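# Hang the headset on its stand with two arms

## Task

Place the headset upright on the stand's arm, resting by the crown of its headband in the span between the post and the lip, and leave it hanging still. Most of its weight must rest directly on the stand's arm rather than via the cable, and the robot may carry at most a small share. By the end, nothing but the stand and the cable (besides the robot) may touch the headset. The stand must remain upright and entirely on the table. The cable's loose end must stay above the table and within its edges; if it ever drops well below the tabletop or sticks well past an edge, held or not, the task fails. The two arms must not collide hard or push hard against each other. Declare completion once the headset hangs still, then open the grippers and withdraw. Knocking anything off the table fails the task.

## Robot and tools

Robot: two arms, left_arm and right_arm, each with six joints and a parallel gripper. All poses in results share one world frame: origin on the tabletop midway between the arms, +z up, +x out across the table, and left_arm sits on the +y side. The names left and right do not match image sides. Printed hand positions can be a bit off, more so at long reach.

Joint order (used in every row and every per-joint list): wrist roll, waist, wrist yaw, shoulder, elbow, wrist pitch. Ignore any other ordering. Stated ranges in radians: waist -2.618 to 3.054, shoulder 0.000 to 3.142, elbow 0.000 to 3.142, wrist pitch -1.571 to 1.571, wrist yaw -1.571 to 1.571, wrist roll -2.094 to 2.094. Real ends may differ by up to 0.036 rad.

A row is one flat list of 14 numbers, each in [-1, 1], always covering both arms: left_arm's six joint values in the order above plus its opening, then the same seven for right_arm. Joint values are scaled offsets, not poses: 1.0 equals 1.202 rad for the waist, 1.258 shoulder, 1.238 elbow, 2.073 wrist pitch, 2.022 wrist yaw and wrist roll. The opening is absolute: +1 fully open, -1 closed. Optionally 12 more numbers from 0 to 1 may follow (up to 26 total): stiffness multipliers per joint, left's six then right's six, in the Joint positions order; they persist until changed.

execute_actions(actions): a list of up to 15 actions; each action is a table of up to 15 rows, one row per 1/30 s step, the last row repeated to fill 15 steps. Joint offsets are measured from the arm's angles when that action starts (for the first action, the last reported angles), not from the previous row. An empty list just returns state and images. If an action would push a joint more than 0.036 rad beyond its range, that action is refused for both arms; if the first action fails this or any action is malformed, the whole call does nothing. A joint driven into its real end stops there and the result may say "joint sent to its limit"; no such line does not prove more room exists.

move(target, speed, blocking): target is one row as above; offsets are taken from the Joint positions in the latest result that shows them. All joints advance in lockstep, so grippers travel on curves, over 0.5 to 10 s. speed is in rad/s for the joint with the longest way to go, 0.01 to 2, default 0.5. The path does not avoid obstacles or the other arm; faster contact hits harder and aiming beyond a contact presses harder. blocking=false returns after 0.5 s while motion continues; then use wait or stop before any new action or move. The result adds a move: line: how it ended (done, off_target, moving, held, fault), limits=held or limits=none, and each arm's joint farthest from target.

wait(seconds): 0 to 10; lets time pass holding the last commands, returning early if a running move finishes. stop(): brakes a running move; needs room, more when fast; fingers keep moving. zoom_image(camera, region): region [x0, y0, x1, y1] in image pixels, top-left origin, at most 504 by 504. Cameras: cam_head_left, cam_head_right, cam_high, cam_low (504x504), cam_left_wrist, cam_right_wrist (616x616, fisheye). finished_scene(scene): pass the current scene's number to end it; irreversible, so call only when the headset hangs still and the arms are clear.

Motion limits: each joint's target is kept within a lead of its measured angle (0.202 rad waist, 0.258 shoulder, 0.238 elbow, 0.573 wrist pitch, 0.522 wrist yaw and roll), and targets that would move a gripper over 70 mm from its measured spot are scaled back, so big changes need several actions; unfinished motion may need to be re-sent. Friction can leave a joint about 0.031 rad short, and smaller commands may do nothing. The simulation keeps running while you reply, holding the last command.

Results: the state line gives each gripper's end_effector_position (m) and end_effector_quat_wxyz. Fingers point along gripper +z and open along its y; the position is between the pads, about 1 cm behind the tips. Joint positions and Joint velocities list each arm's joints (rad, rad/s) then pad gap (m; 0.094 open). Joint targets shows current drive angles. grip_measured reads opening on the command scale (each gripper off by up to about 1 mm). To hold, command about 0.03 below grip_measured; less grips lighter. Step readings list joint angles at some steps; HELD marks steps where that arm was held back. "joint command not followed" means a clearance check altered targets. FAULT lines mean an arm stopped.

Heat: holding loads warms motors. MOTOR HOT appears at 75 °C; 90 °C stops that arm for 10 s; at 100 °C the arm and gripper go limp and fall. Avoid long heavy holds.

Avoid: arm-to-arm hits or pressing, drops, slams, hard pushes, tipping the stand, letting the cable end leave the table area, and anything falling off the table. Occasional outside tugs or pushes may occur.

Each tool is called after ">>>" in YAML: its name, and indented under it one key for each argument.

## Session

>>> execute_actions:
  actions: []

Scene clock: 0.00 s.
left_arm: end_effector_position=(+0.3029, -0.1011, +0.2813) grip_measured=+1.000 end_effector_quat_wxyz=(+0.077, -0.324, +0.695, -0.637) | right_arm: end_effector_position=(+0.2492, -0.2368, +0.1624) grip_measured=+1.000 end_effector_quat_wxyz=(+0.184, +0.690, +0.696, +0.076)
Joint names: [wrist roll, waist, wrist yaw, shoulder, elbow, wrist pitch]
Joint positions: left_arm=[-1.9   -1.155 -0.074  1.684  1.24   0.267  0.094] | right_arm=[ 1.651  0.064  0.192  1.287  1.139 -1.069  0.094]
Joint velocities: left_arm=[ 0.037 -0.012  0.022 -0.012  0.017  0.007  0.   ] | right_arm=[ 0.022 -0.002 -0.037  0.007  0.002  0.022  0.   ]
Joint targets: left_arm=[-1.900 -1.155 -0.074 1.684 1.240 0.267] | right_arm=[1.651 0.064 0.192 1.287 1.139 -1.069]
Joint stiffness scale: left_arm=[1. 1. 1. 1. 1. 1.] | right_arm=[1. 1. 1. 1. 1. 1.]
camera_calibration (this result's frames):
cam_left_wrist: T_world_to_cam=[[0.212803, -0.125502, 0.969002, -0.349987], [-0.975278, -0.0877453, 0.202816, 0.260566], [0.0595715, -0.988206, -0.141071, 0.00741551], [0, 0, 0, 1]] pos_world=[0.32816, -0.0137324, 0.287337]
cam_right_wrist: T_world_to_cam=[[-0.862471, -0.37985, -0.334451, 0.189805], [-0.465619, 0.854518, 0.230212, 0.296106], [0.198348, 0.354278, -0.913863, 0.293183], [0, 0, 0, 1]] pos_world=[0.243421, -0.284798, 0.263242]

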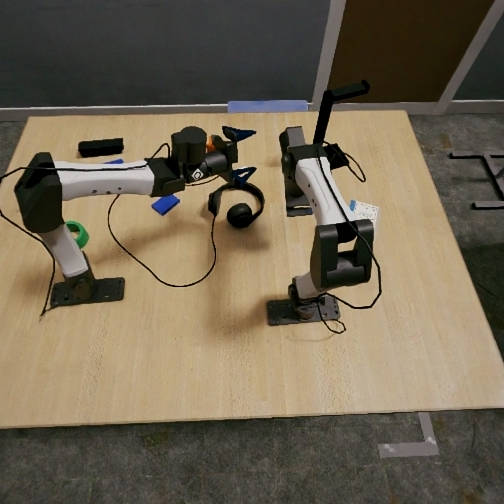

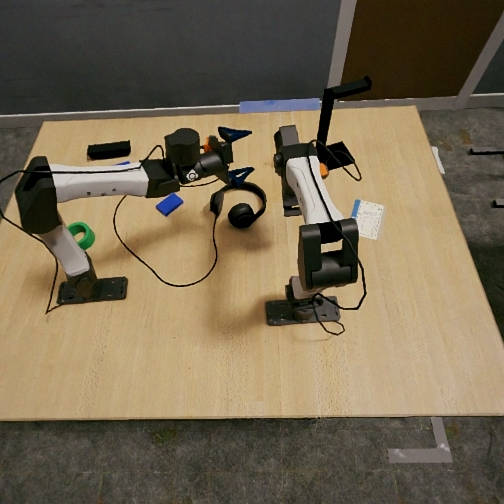

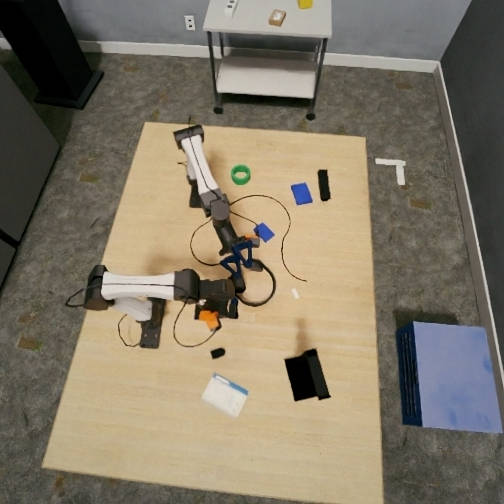

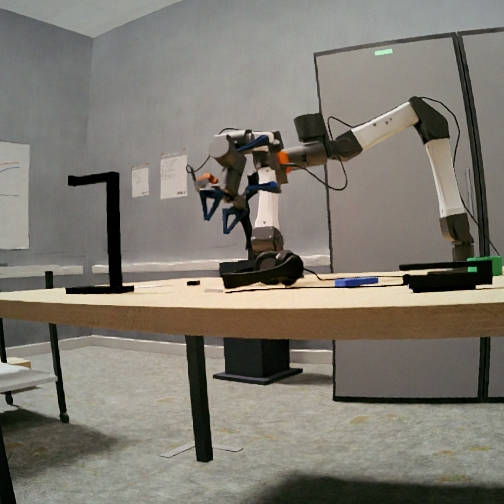

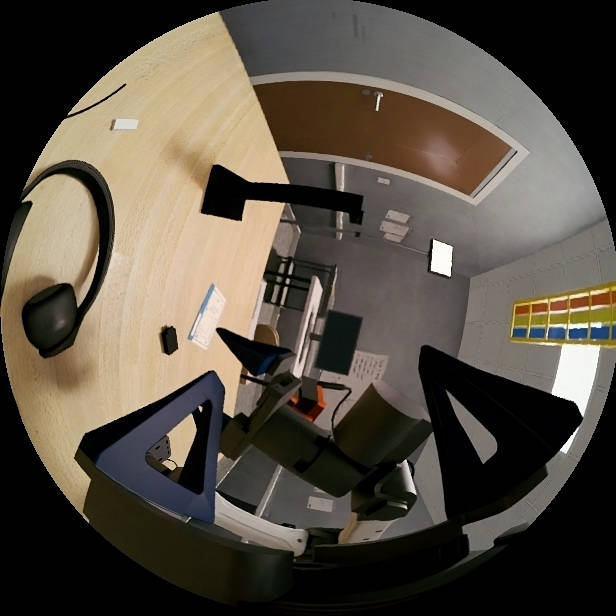

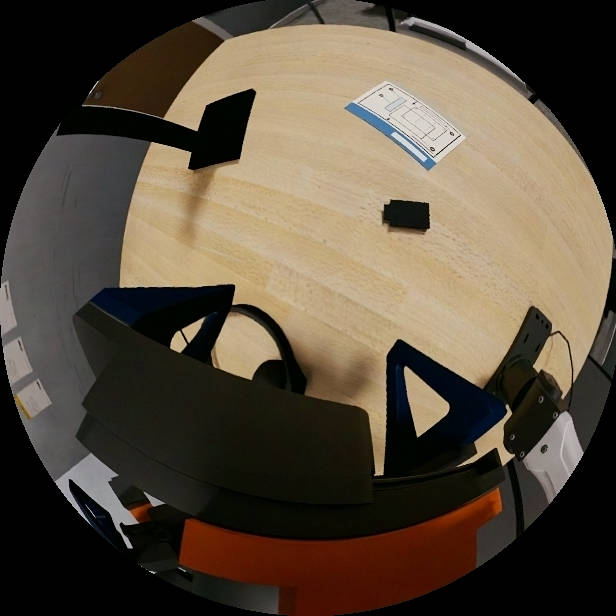

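>>> move:
  target: [0,1,0,-0.5,-0.3,-0.2,1,0,-0.7,0,-0.1,0,0,1]
  speed: 1.2

>>> zoom_image:
  camera: "cam_head_left"
  region: [190,70,390,240]

>>> zoom_image:
  camera: "cam_high"
  region: [180,180,360,420]

Scene clock: 14.67 s.
left_arm: end_effector_position=(+0.4177, +0.4235, +0.2867) grip_measured=+1.000 end_effector_quat_wxyz=(-0.392, +0.693, -0.415, +0.441) | right_arm: end_effector_position=(+0.1536, -0.4421, +0.1909) grip_measured=+1.000 end_effector_quat_wxyz=(+0.246, +0.903, +0.350, +0.021)
Joint names: [wrist roll, waist, wrist yaw, shoulder, elbow, wrist pitch]
Joint positions: left_arm=[-1.9    0.04  -0.078  1.071  0.895 -0.134  0.094] | right_arm=[ 1.651 -0.765  0.193  1.177  1.139 -1.069  0.094]
Joint velocities: left_arm=[-0.007 -0.007 -0.022 -0.017 -0.002 -0.007  0.   ] | right_arm=[-0.007 -0.012 -0.007  0.002  0.007 -0.037  0.   ]
Joint targets: left_arm=[-1.900 0.046 -0.074 1.055 0.868 -0.148] | right_arm=[1.651 -0.778 0.192 1.162 1.139 -1.069]
Joint stiffness scale: left_arm=[1. 1. 1. 1. 1. 1.] | right_arm=[1. 1. 1. 1. 1. 1.]
move: off_target (left_arm); limits=none; left_arm: farthest joint: the elbow, 0.027 radians from its target (0.371 radians at the start); right_arm: farthest joint: the shoulder, 0.016 radians from its target (0.126 radians at the start)
camera_calibration (this result's frames):
cam_left_wrist: T_world_to_cam=[[0.318981, 0.165242, 0.933245, -0.471104], [-0.243048, -0.937493, 0.249067, 0.458222], [0.916067, -0.306271, -0.258881, -0.0930877], [0, 0, 0, 1]] pos_world=[0.346918, 0.478916, 0.301429]
cam_right_wrist: T_world_to_cam=[[-0.830629, 0.351852, -0.431573, 0.37603], [0.298127, 0.935627, 0.189005, 0.346792], [0.470293, 0.0283297, -0.882055, 0.218953], [0, 0, 0, 1]] pos_world=[0.105981, -0.462978, 0.289868]

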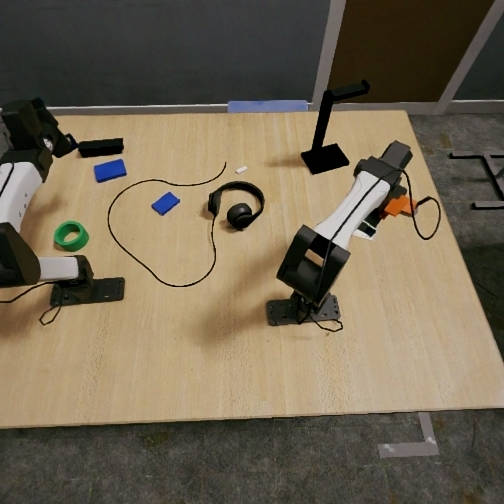

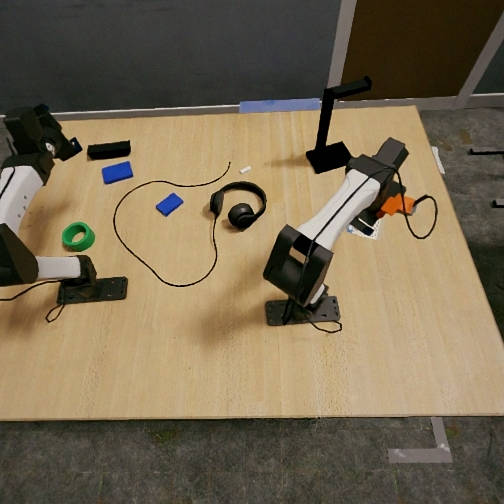

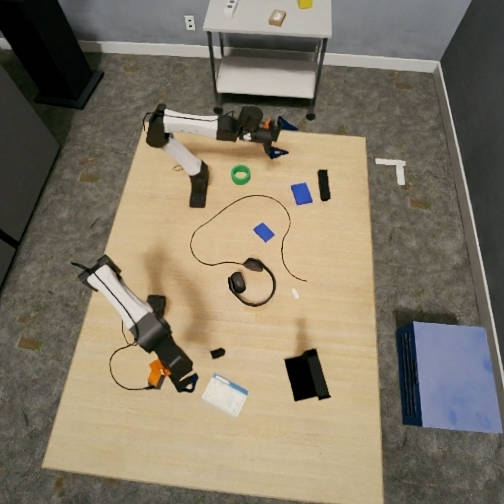

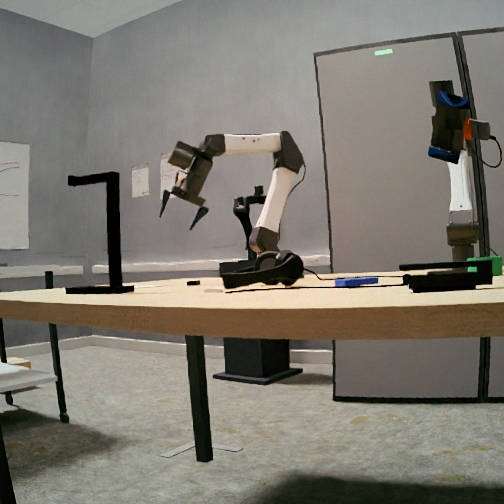

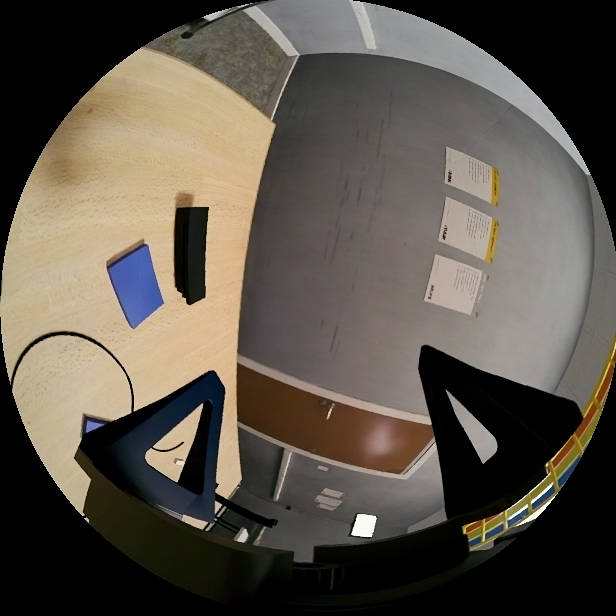

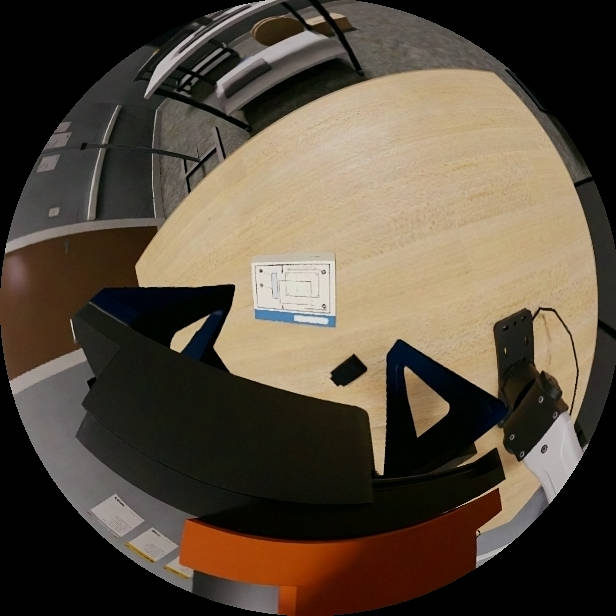

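Region (190, 70, 390, 240) of cam_head_left's 504x504 image, scaled by 2.520, with more detail than that image has; it fills the top 428 rows of this view, and the rest is white.

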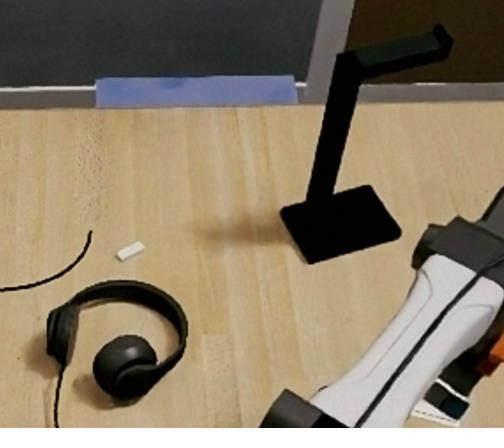

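Region (180, 180, 360, 420) of cam_high's 504x504 image, scaled by 2.100, with more detail than that image has; it fills the left 378 columns of this view, and the rest is white.

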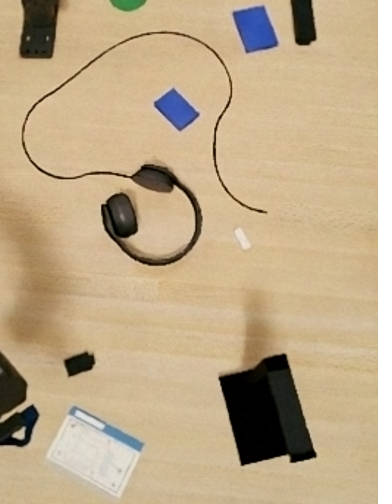

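>>> move:
  target: [0,0.4,0,0,0,0,1,-0.8,0.795,-0.095,0.815,0.75,-0.17,0.3]
  speed: 1.4

Scene clock: 47.80 s.
left_arm: end_effector_position=(+0.3524, +0.5884, +0.2866) grip_measured=+1.000 end_effector_quat_wxyz=(-0.484, +0.771, -0.241, +0.337) | right_arm: end_effector_position=(+0.3808, -0.1321, +0.1003) grip_measured=+0.302 end_effector_quat_wxyz=(+0.003, -0.105, +0.994, -0.002)
Joint names: [wrist roll, waist, wrist yaw, shoulder, elbow, wrist pitch]
Joint positions: left_arm=[-1.9    0.512 -0.077  1.071  0.895 -0.134  0.094] | right_arm=[ 0.044  0.194  0.005  2.203  2.041 -1.404  0.061]
Joint velocities: left_arm=[ 0.007 -0.002 -0.007  0.002 -0.002 -0.007  0.   ] | right_arm=[ 0.022 -0.017 -0.037 -0.012 -0.012 -0.007 -0.   ]
Joint targets: left_arm=[-1.900 0.521 -0.078 1.071 0.895 -0.134] | right_arm=[0.034 0.190 0.001 2.203 2.068 -1.421]
Joint stiffness scale: left_arm=[1. 1. 1. 1. 1. 1.] | right_arm=[1. 1. 1. 1. 1. 1.]
move: off_target (right_arm); limits=none; left_arm: farthest joint: the waist, 0.009 radians from its target (0.481 radians at the start); right_arm: farthest joint: the elbow, 0.027 radians from its target (0.928 radians at the start)
camera_calibration (this result's frames):
cam_left_wrist: T_world_to_cam=[[0.209241, 0.29247, 0.933102, -0.513569], [0.209747, -0.945439, 0.249303, 0.441955], [0.955104, 0.143551, -0.259169, -0.261127], [0, 0, 0, 1]] pos_world=[0.264164, 0.60553, 0.301355]
cam_right_wrist: T_world_to_cam=[[0.530646, -0.846345, -0.0459844, -0.298781], [-0.71919, -0.478304, 0.503975, 0.175231], [-0.448531, -0.234361, -0.862493, 0.336625], [0, 0, 0, 1]] pos_world=[0.435558, -0.090166, 0.188285]

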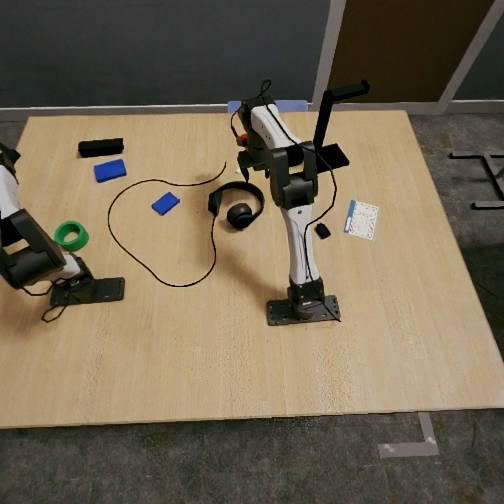

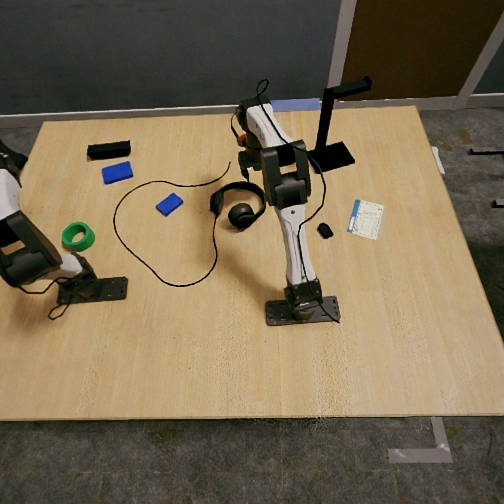

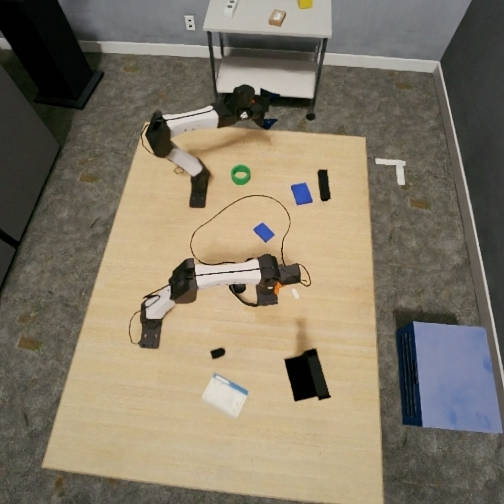

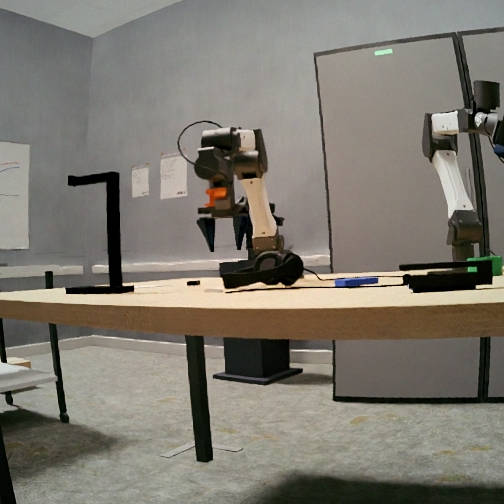

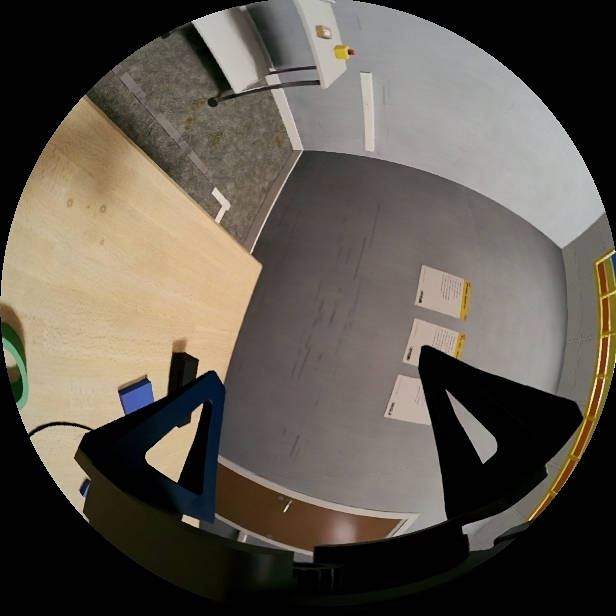

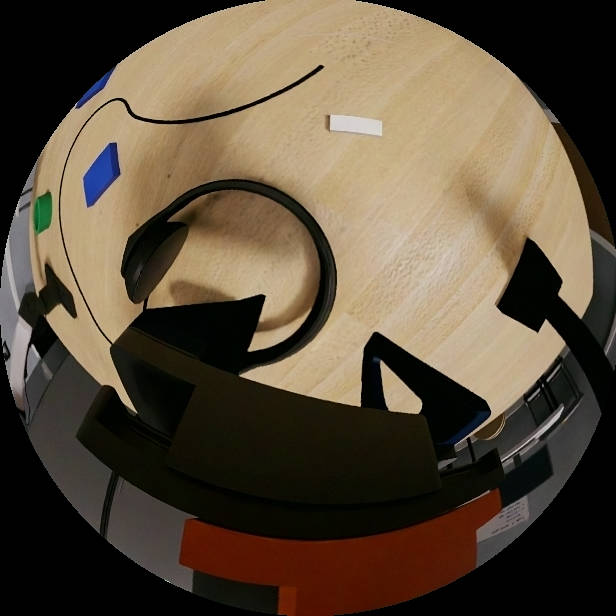

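>>> move:
  target: [0,0,0,0,0,0,1,0,0,0,-0.055,-0.35,0.18,0.3]
  speed: 0.5

Scene clock: 62.17 s.
left_arm: end_effector_position=(+0.3524, +0.5884, +0.2866) grip_measured=+1.000 end_effector_quat_wxyz=(-0.484, +0.771, -0.241, +0.337) | right_arm: end_effector_position=(+0.3595, -0.1377, +0.0171) grip_measured=+0.302 end_effector_quat_wxyz=(-0.001, -0.105, +0.994, -0.003)
Joint names: [wrist roll, waist, wrist yaw, shoulder, elbow, wrist pitch]
Joint positions: left_arm=[-1.9    0.512 -0.077  1.071  0.895 -0.134  0.094] | right_arm=[ 0.044  0.194  0.005  2.153  1.627 -1.048  0.061]
Joint velocities: left_arm=[-0.037 -0.002  0.007 -0.022 -0.022 -0.081  0.   ] | right_arm=[-0.007 -0.002  0.007  0.002  0.007 -0.007 -0.001]
Joint targets: left_arm=[-1.900 0.512 -0.077 1.071 0.895 -0.134] | right_arm=[0.044 0.194 0.005 2.134 1.608 -1.031]
Joint stiffness scale: left_arm=[1. 1. 1. 1. 1. 1.] | right_arm=[1. 1. 1. 1. 1. 1.]
move: done; limits=none; left_arm: farthest joint: the waist, 0.000 radians from its target (0.000 radians at the start); right_arm: farthest joint: the elbow, 0.020 radians from its target (0.433 radians at the start)
camera_calibration (this result's frames):
cam_left_wrist: T_world_to_cam=[[0.209241, 0.29247, 0.933102, -0.513569], [0.209747, -0.945439, 0.249303, 0.441955], [0.955104, 0.143551, -0.259169, -0.261127], [0, 0, 0, 1]] pos_world=[0.264164, 0.60553, 0.301355]
cam_right_wrist: T_world_to_cam=[[0.530639, -0.846229, -0.0481618, -0.295925], [-0.715451, -0.477652, 0.509881, 0.197787], [-0.454481, -0.236105, -0.858896, 0.255843], [0, 0, 0, 1]] pos_world=[0.414811, -0.0955407, 0.104642]

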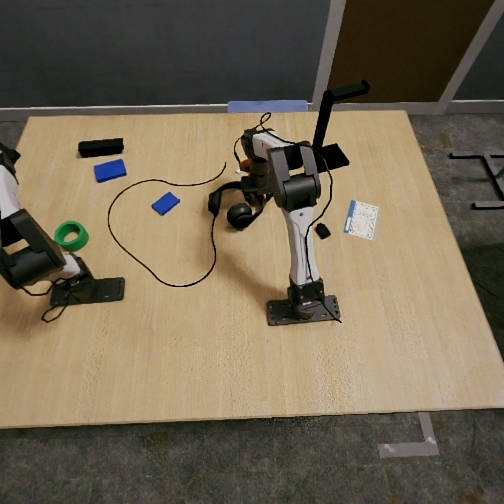

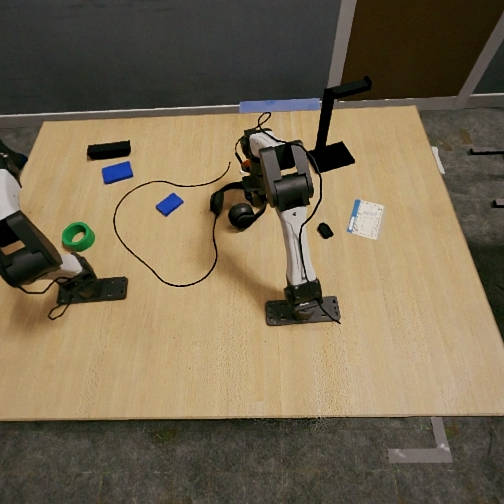

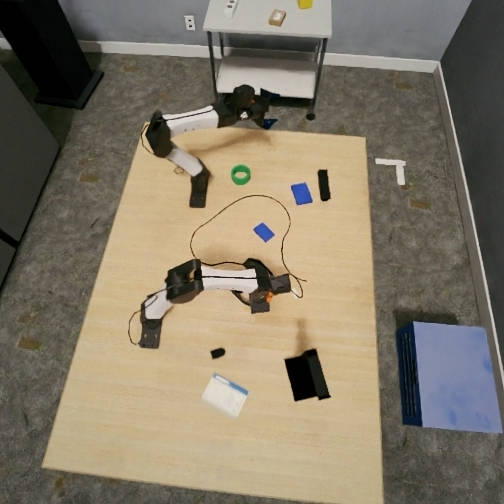

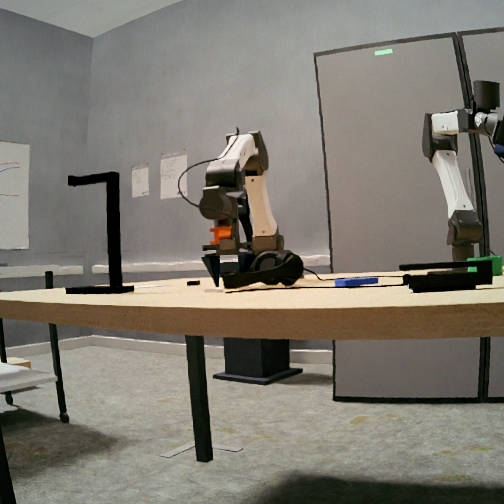

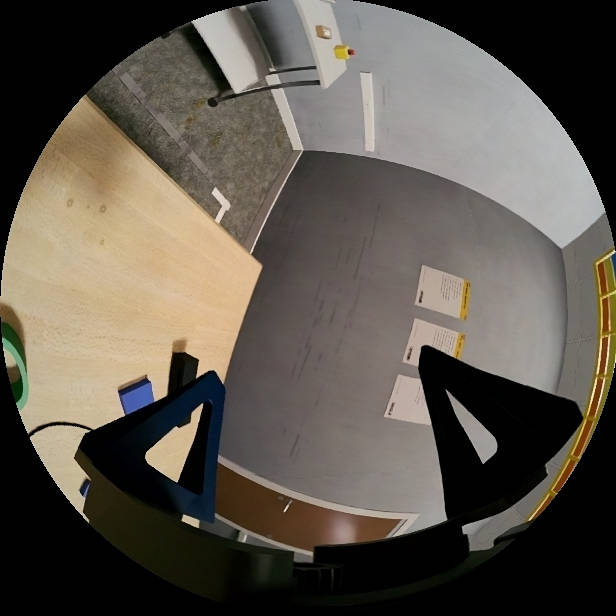

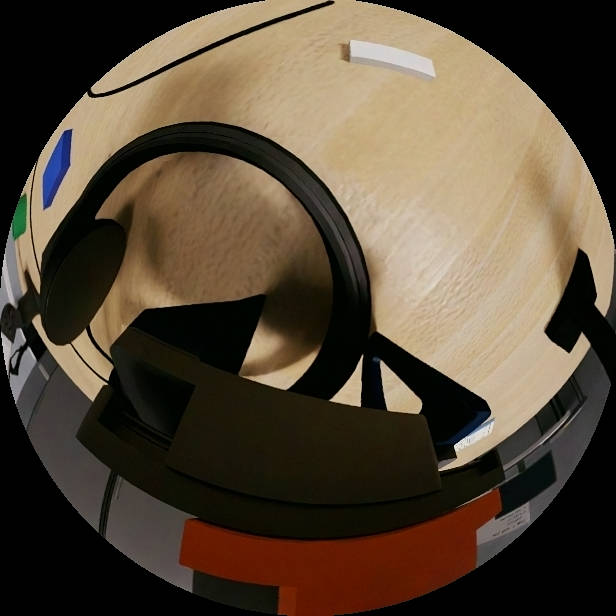

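>>> execute_actions:
  actions:
    - [[0,0,0,0,0,0,1,0,-0.045,0,0,0,0,0.1]]
    - [[0,0,0,0,0,0,1,0,0,0,0,0,0,-0.6]]
    - [[0,0,0,0,0,0,1,0,0,0,0,0,0,-1]]
    - [[0,0,0,0,0,0,1,0,0,0,0,0,0,-1]]

>>> move:
  target: [0,0,0,0,0,0,1,0,0,0,-0.4,-0.1,0,-1]
  speed: 0.5

>>> move:
  target: [0,0,0,0,0,0,1,-0.457,0,0,-0.47,-0.46,0.63,-1]
  speed: 0.7

Scene clock: 71.63 s.
left_arm: end_effector_position=(+0.3524, +0.5884, +0.2866) grip_measured=+1.000 end_effector_quat_wxyz=(-0.484, +0.771, -0.241, +0.337) | right_arm: end_effector_position=(+0.3630, -0.1493, +0.0200) grip_measured=-0.833 end_effector_quat_wxyz=(-0.001, -0.082, +0.996, +0.022)
Joint names: [wrist roll, waist, wrist yaw, shoulder, elbow, wrist pitch]
Joint positions: left_arm=[-1.9    0.512 -0.077  1.071  0.895 -0.134  0.094] | right_arm=[ 0.039  0.143 -0.044  2.146  1.627 -1.048  0.008]
Joint velocities: left_arm=[ 0.037 -0.007 -0.022 -0.037  0.002  0.081  0.   ] | right_arm=[-0.007 -0.002 -0.051 -0.002 -0.012 -0.11   0.   ]
Joint targets: left_arm=[-1.900 0.512 -0.077 1.071 0.895 -0.134] | right_arm=[0.039 0.143 -0.035 2.146 1.627 -1.048]
Joint stiffness scale: left_arm=[1. 1. 1. 1. 1. 1.] | right_arm=[1. 1. 1. 1. 1. 1.]
Step readings (joint positions; steps 1 to 15: 1st action; 16 to 30: 2nd action; 31 to 45: 3rd action; 46 to 60: 4th action):
0: left_arm=[-1.900 0.512 -0.077 1.071 0.895 -0.134] | right_arm=[0.044 0.194 0.005 2.153 1.627 -1.048]
1: left_arm=[-1.900 0.512 -0.077 1.071 0.895 -0.134] | right_arm=[0.044 0.191 0.004 2.153 1.627 -1.048]
2: left_arm=[-1.900 0.512 -0.077 1.071 0.895 -0.134] | right_arm=[0.044 0.185 0.004 2.153 1.627 -1.048]
4: left_arm=[-1.900 0.512 -0.077 1.071 0.895 -0.134] | right_arm=[0.044 0.166 0.004 2.153 1.627 -1.048]
8: left_arm=[-1.900 0.512 -0.077 1.071 0.895 -0.134] | right_arm=[0.044 0.144 0.004 2.153 1.627 -1.048]
15: left_arm=[-1.900 0.512 -0.077 1.071 0.895 -0.134] | right_arm=[0.044 0.143 0.004 2.153 1.627 -1.048]
16: left_arm=[-1.900 0.512 -0.077 1.071 0.895 -0.134] | right_arm=[0.044 0.143 0.004 2.153 1.627 -1.048]
17: left_arm=[-1.900 0.512 -0.077 1.071 0.895 -0.134] | right_arm=[0.044 0.143 0.001 2.153 1.627 -1.048]
19: left_arm=[-1.900 0.512 -0.077 1.071 0.895 -0.134] | right_arm=[0.044 0.143 0.000 2.153 1.627 -1.048]
23: left_arm=[-1.900 0.512 -0.077 1.071 0.895 -0.134] | right_arm=[0.044 0.143 0.000 2.153 1.627 -1.048]
30: left_arm=[-1.900 0.512 -0.077 1.071 0.895 -0.134] | right_arm=[0.044 0.143 0.000 2.153 1.627 -1.048]
31: left_arm=[-1.900 0.512 -0.077 1.071 0.895 -0.134] | right_arm=[0.043 0.143 0.002 2.153 1.627 -1.048]
32: left_arm=[-1.900 0.512 -0.077 1.071 0.895 -0.134] | right_arm=[0.036 0.143 -0.022 2.152 1.627 -1.061]
34: left_arm=[-1.900 0.512 -0.077 1.071 0.895 -0.134] | right_arm=[0.039 0.143 -0.034 2.146 1.627 -1.050]
38: left_arm=[-1.900 0.512 -0.077 1.071 0.895 -0.134] | right_arm=[0.039 0.143 -0.035 2.146 1.627 -1.048]
45: left_arm=[-1.900 0.512 -0.077 1.071 0.895 -0.134] | right_arm=[0.039 0.143 -0.035 2.146 1.627 -1.048]
46: left_arm=[-1.900 0.512 -0.077 1.071 0.895 -0.134] | right_arm=[0.039 0.143 -0.038 2.146 1.627 -1.048]
47: left_arm=[-1.900 0.512 -0.077 1.071 0.895 -0.134] | right_arm=[0.039 0.143 -0.041 2.146 1.627 -1.048]
49: left_arm=[-1.900 0.512 -0.077 1.071 0.895 -0.134] | right_arm=[0.039 0.143 -0.043 2.146 1.627 -1.048]
53: left_arm=[-1.900 0.512 -0.077 1.071 0.895 -0.134] | right_arm=[0.039 0.143 -0.044 2.146 1.627 -1.048]
60: Joint positions above
camera_calibration (this result's frames):
cam_left_wrist: T_world_to_cam=[[0.209241, 0.29247, 0.933102, -0.513569], [0.209747, -0.945439, 0.249303, 0.441955], [0.955104, 0.143551, -0.259169, -0.261127], [0, 0, 0, 1]] pos_world=[0.264164, 0.60553, 0.301355]
cam_right_wrist: T_world_to_cam=[[0.490812, -0.866268, -0.0931835, -0.295109], [-0.735045, -0.469121, 0.489525, 0.202015], [-0.467774, -0.171771, -0.866996, 0.271828], [0, 0, 0, 1]] pos_world=[0.420488, -0.114182, 0.109283]

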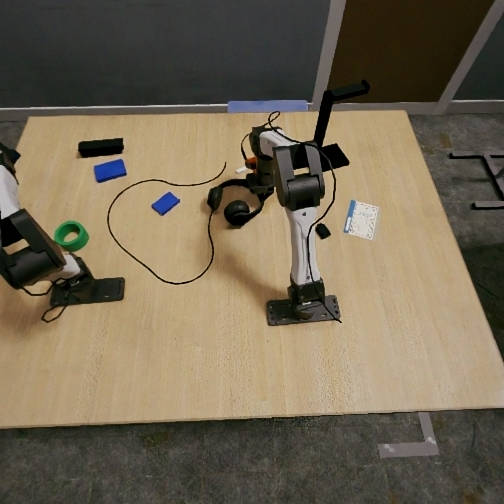

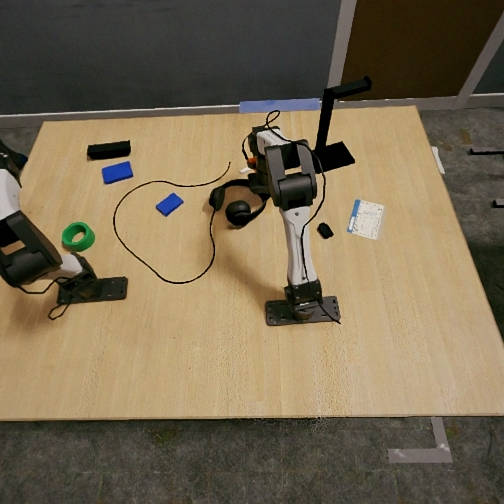

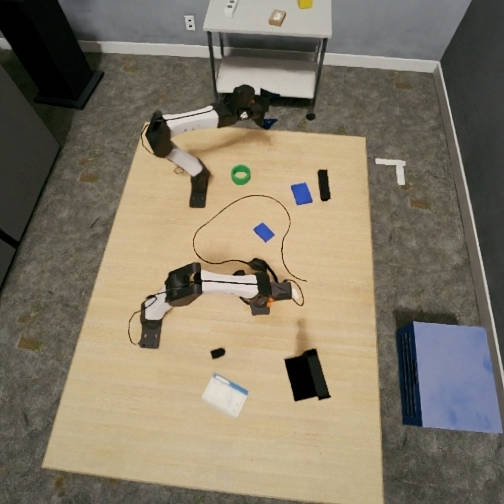

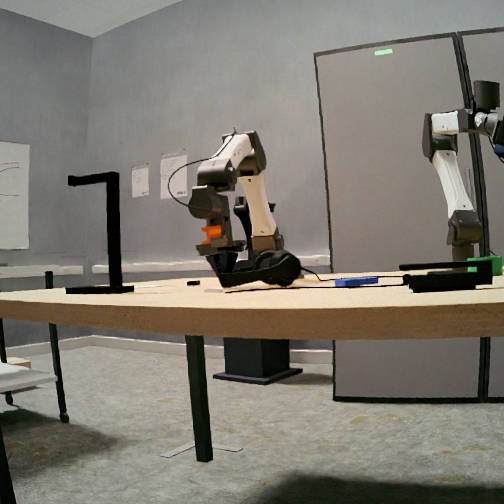

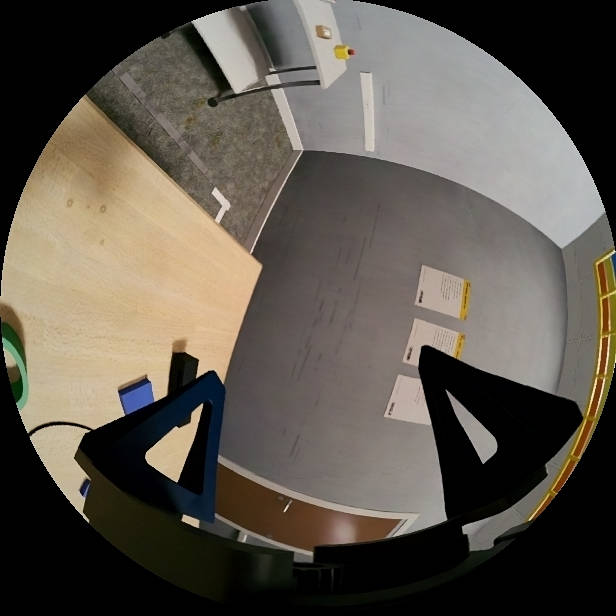

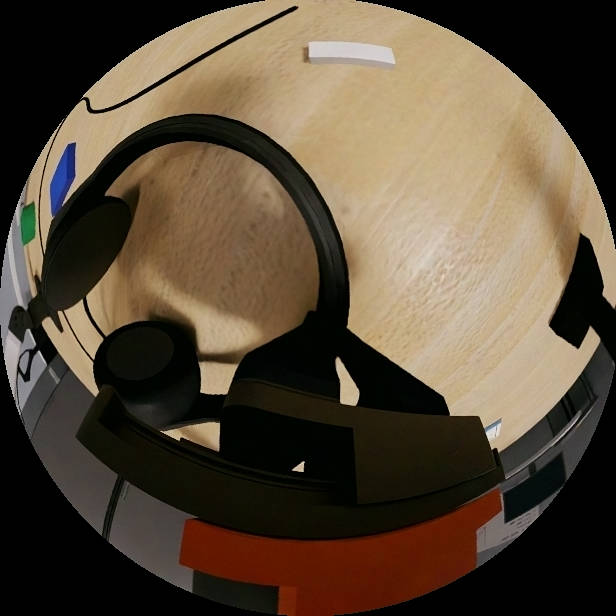

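Scene clock: 73.07 s.
left_arm: end_effector_position=(+0.3524, +0.5884, +0.2866) grip_measured=+1.000 end_effector_quat_wxyz=(-0.484, +0.771, -0.241, +0.337) | right_arm: end_effector_position=(+0.3429, -0.1562, +0.1749) grip_measured=-0.833 end_effector_quat_wxyz=(+0.188, -0.084, +0.978, +0.037)
Joint names: [wrist roll, waist, wrist yaw, shoulder, elbow, wrist pitch]
Joint positions: left_arm=[-1.9    0.512 -0.077  1.071  0.895 -0.134  0.094] | right_arm=[ 0.039  0.143 -0.028  1.658  1.522 -1.051  0.008]
Joint velocities: left_arm=[ 0.022 -0.012 -0.066 -0.017  0.002 -0.007  0.   ] | right_arm=[ 0.066  0.002 -0.022 -0.027 -0.017 -0.037 -0.001]
Joint targets: left_arm=[-1.900 0.512 -0.077 1.071 0.895 -0.134] | right_arm=[0.039 0.143 -0.044 1.643 1.504 -1.048]
Joint stiffness scale: left_arm=[1. 1. 1. 1. 1. 1.] | right_arm=[1. 1. 1. 1. 1. 1.]
move: done; limits=none; left_arm: farthest joint: the waist, 0.000 radians from its target (0.000 radians at the start); right_arm: farthest joint: the elbow, 0.019 radians from its target (0.124 radians at the start)
camera_calibration (this result's frames):
cam_left_wrist: T_world_to_cam=[[0.209241, 0.29247, 0.933102, -0.513569], [0.209747, -0.945439, 0.249303, 0.441955], [0.955104, 0.143551, -0.259169, -0.261127], [0, 0, 0, 1]] pos_world=[0.264164, 0.60553, 0.301355]
cam_right_wrist: T_world_to_cam=[[0.498158, -0.866138, 0.0405406, -0.302672], [-0.859316, -0.486909, 0.156512, 0.206263], [-0.115821, -0.112805, -0.986844, 0.30498], [0, 0, 0, 1]] pos_world=[0.363347, -0.127322, 0.280955]

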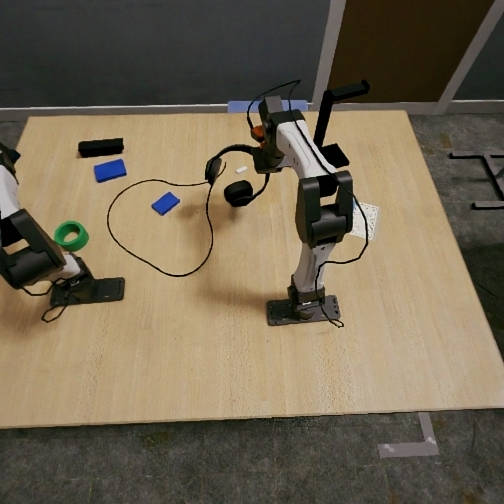

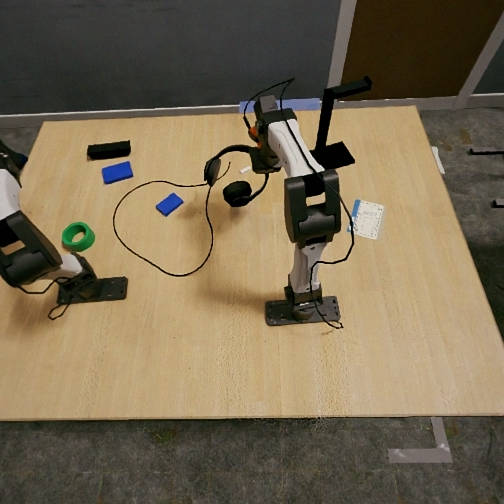

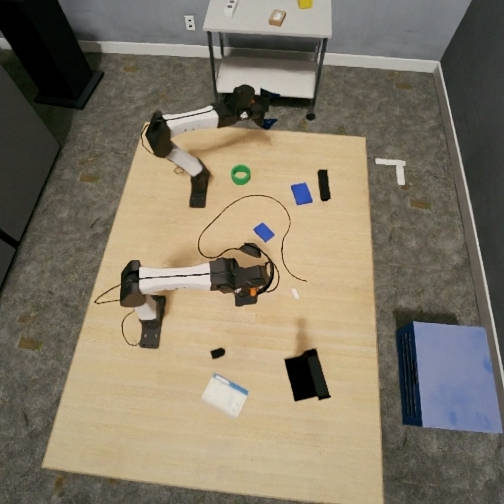

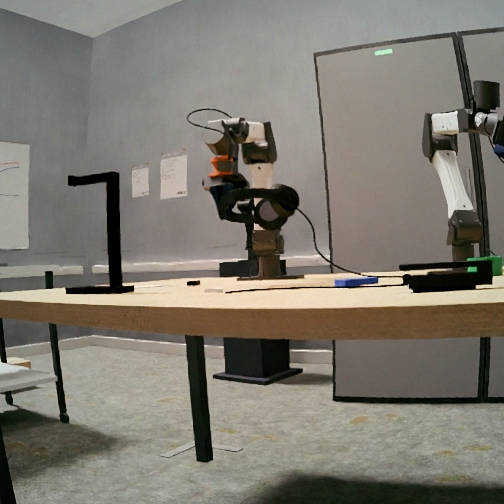

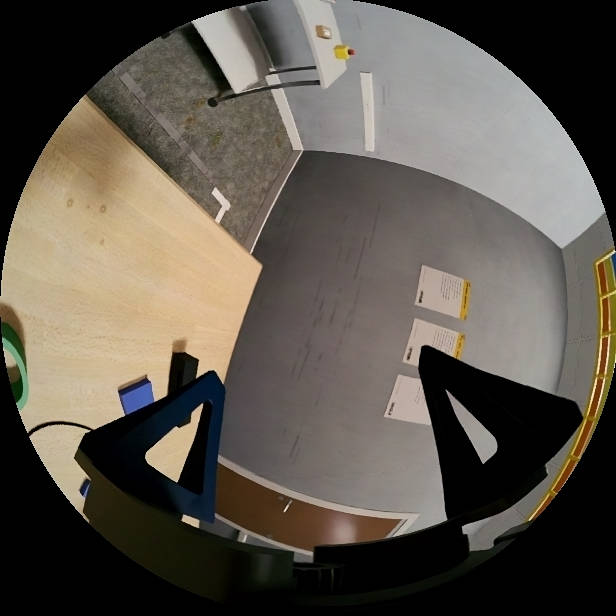

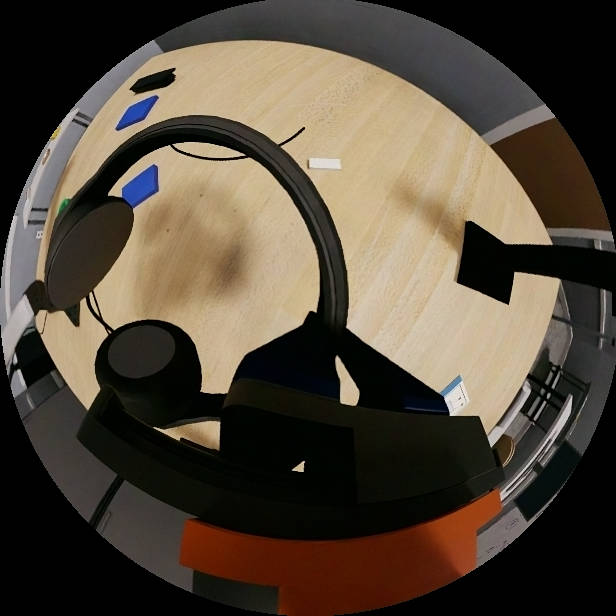

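Scene clock: 75.73 s.
left_arm: end_effector_position=(+0.3524, +0.5884, +0.2866) grip_measured=+1.000 end_effector_quat_wxyz=(-0.484, +0.771, -0.241, +0.337) | right_arm: end_effector_position=(+0.3504, -0.1557, +0.3919) grip_measured=-0.832 end_effector_quat_wxyz=(+0.690, -0.361, +0.582, -0.236)
Joint names: [wrist roll, waist, wrist yaw, shoulder, elbow, wrist pitch]
Joint positions: left_arm=[-1.9    0.512 -0.077  1.071  0.895 -0.134  0.094] | right_arm=[-0.883  0.143 -0.022  1.088  0.964  0.186  0.008]
Joint velocities: left_arm=[ 0.022 -0.007  0.022 -0.007 -0.007  0.022  0.   ] | right_arm=[ 0.007  0.002 -0.037  0.022 -0.002 -0.007 -0.001]
Joint targets: left_arm=[-1.900 0.512 -0.077 1.071 0.895 -0.134] | right_arm=[-0.885 0.143 -0.028 1.067 0.952 0.255]
Joint stiffness scale: left_arm=[1. 1. 1. 1. 1. 1.] | right_arm=[1. 1. 1. 1. 1. 1.]
move: off_target (right_arm); limits=none; left_arm: farthest joint: the waist, 0.000 radians from its target (0.000 radians at the start); right_arm: farthest joint: the wrist pitch, 0.069 radians from its target (1.306 radians at the start)
camera_calibration (this result's frames):
cam_left_wrist: T_world_to_cam=[[0.209241, 0.29247, 0.933102, -0.513569], [0.209747, -0.945439, 0.249303, 0.441955], [0.955104, 0.143551, -0.259169, -0.261127], [0, 0, 0, 1]] pos_world=[0.264164, 0.60553, 0.301355]
cam_right_wrist: T_world_to_cam=[[0.0678157, -0.322981, 0.943973, -0.433535], [-0.291741, -0.911216, -0.290814, 0.0893664], [0.95409, -0.255673, -0.156021, -0.202632], [0, 0, 0, 1]] pos_world=[0.248801, -0.110399, 0.40362]

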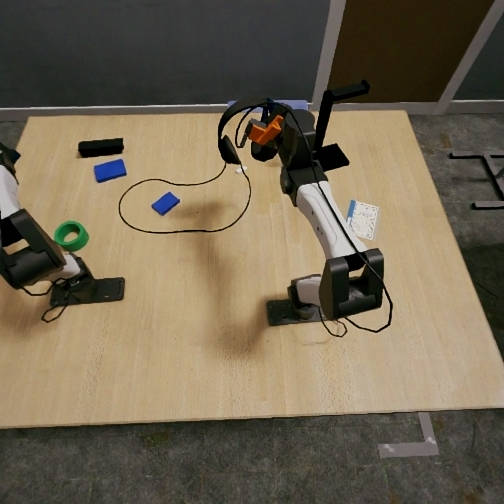

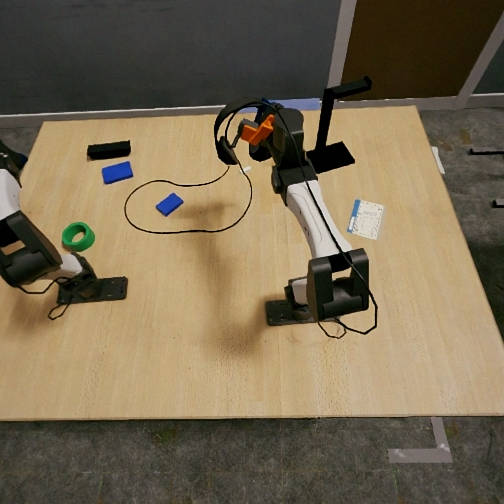

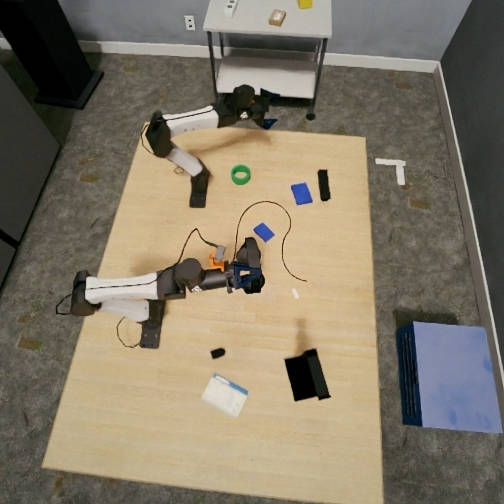

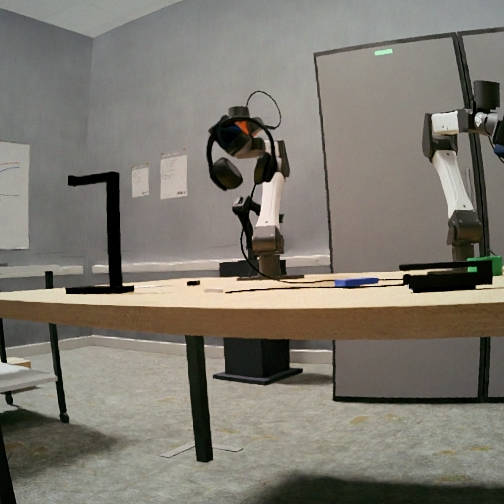

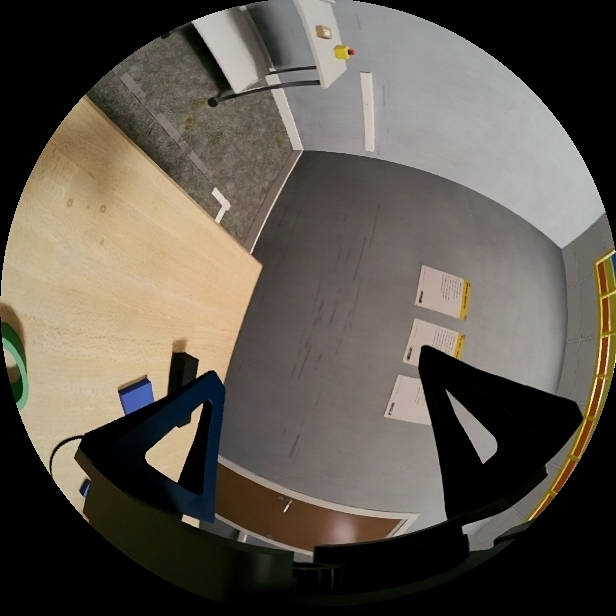

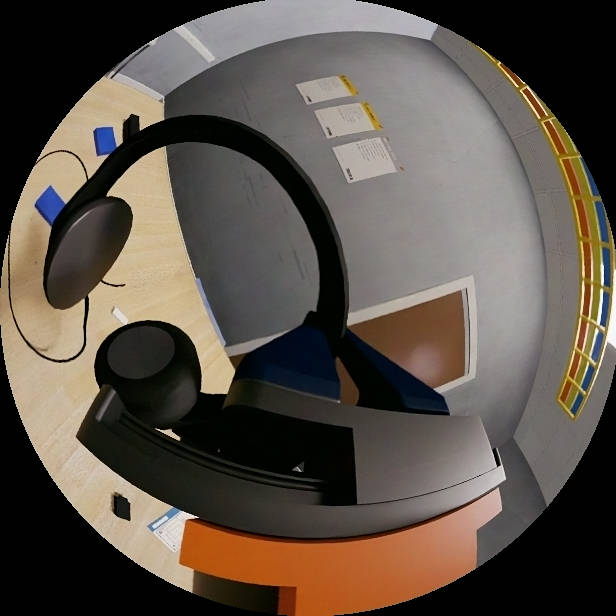

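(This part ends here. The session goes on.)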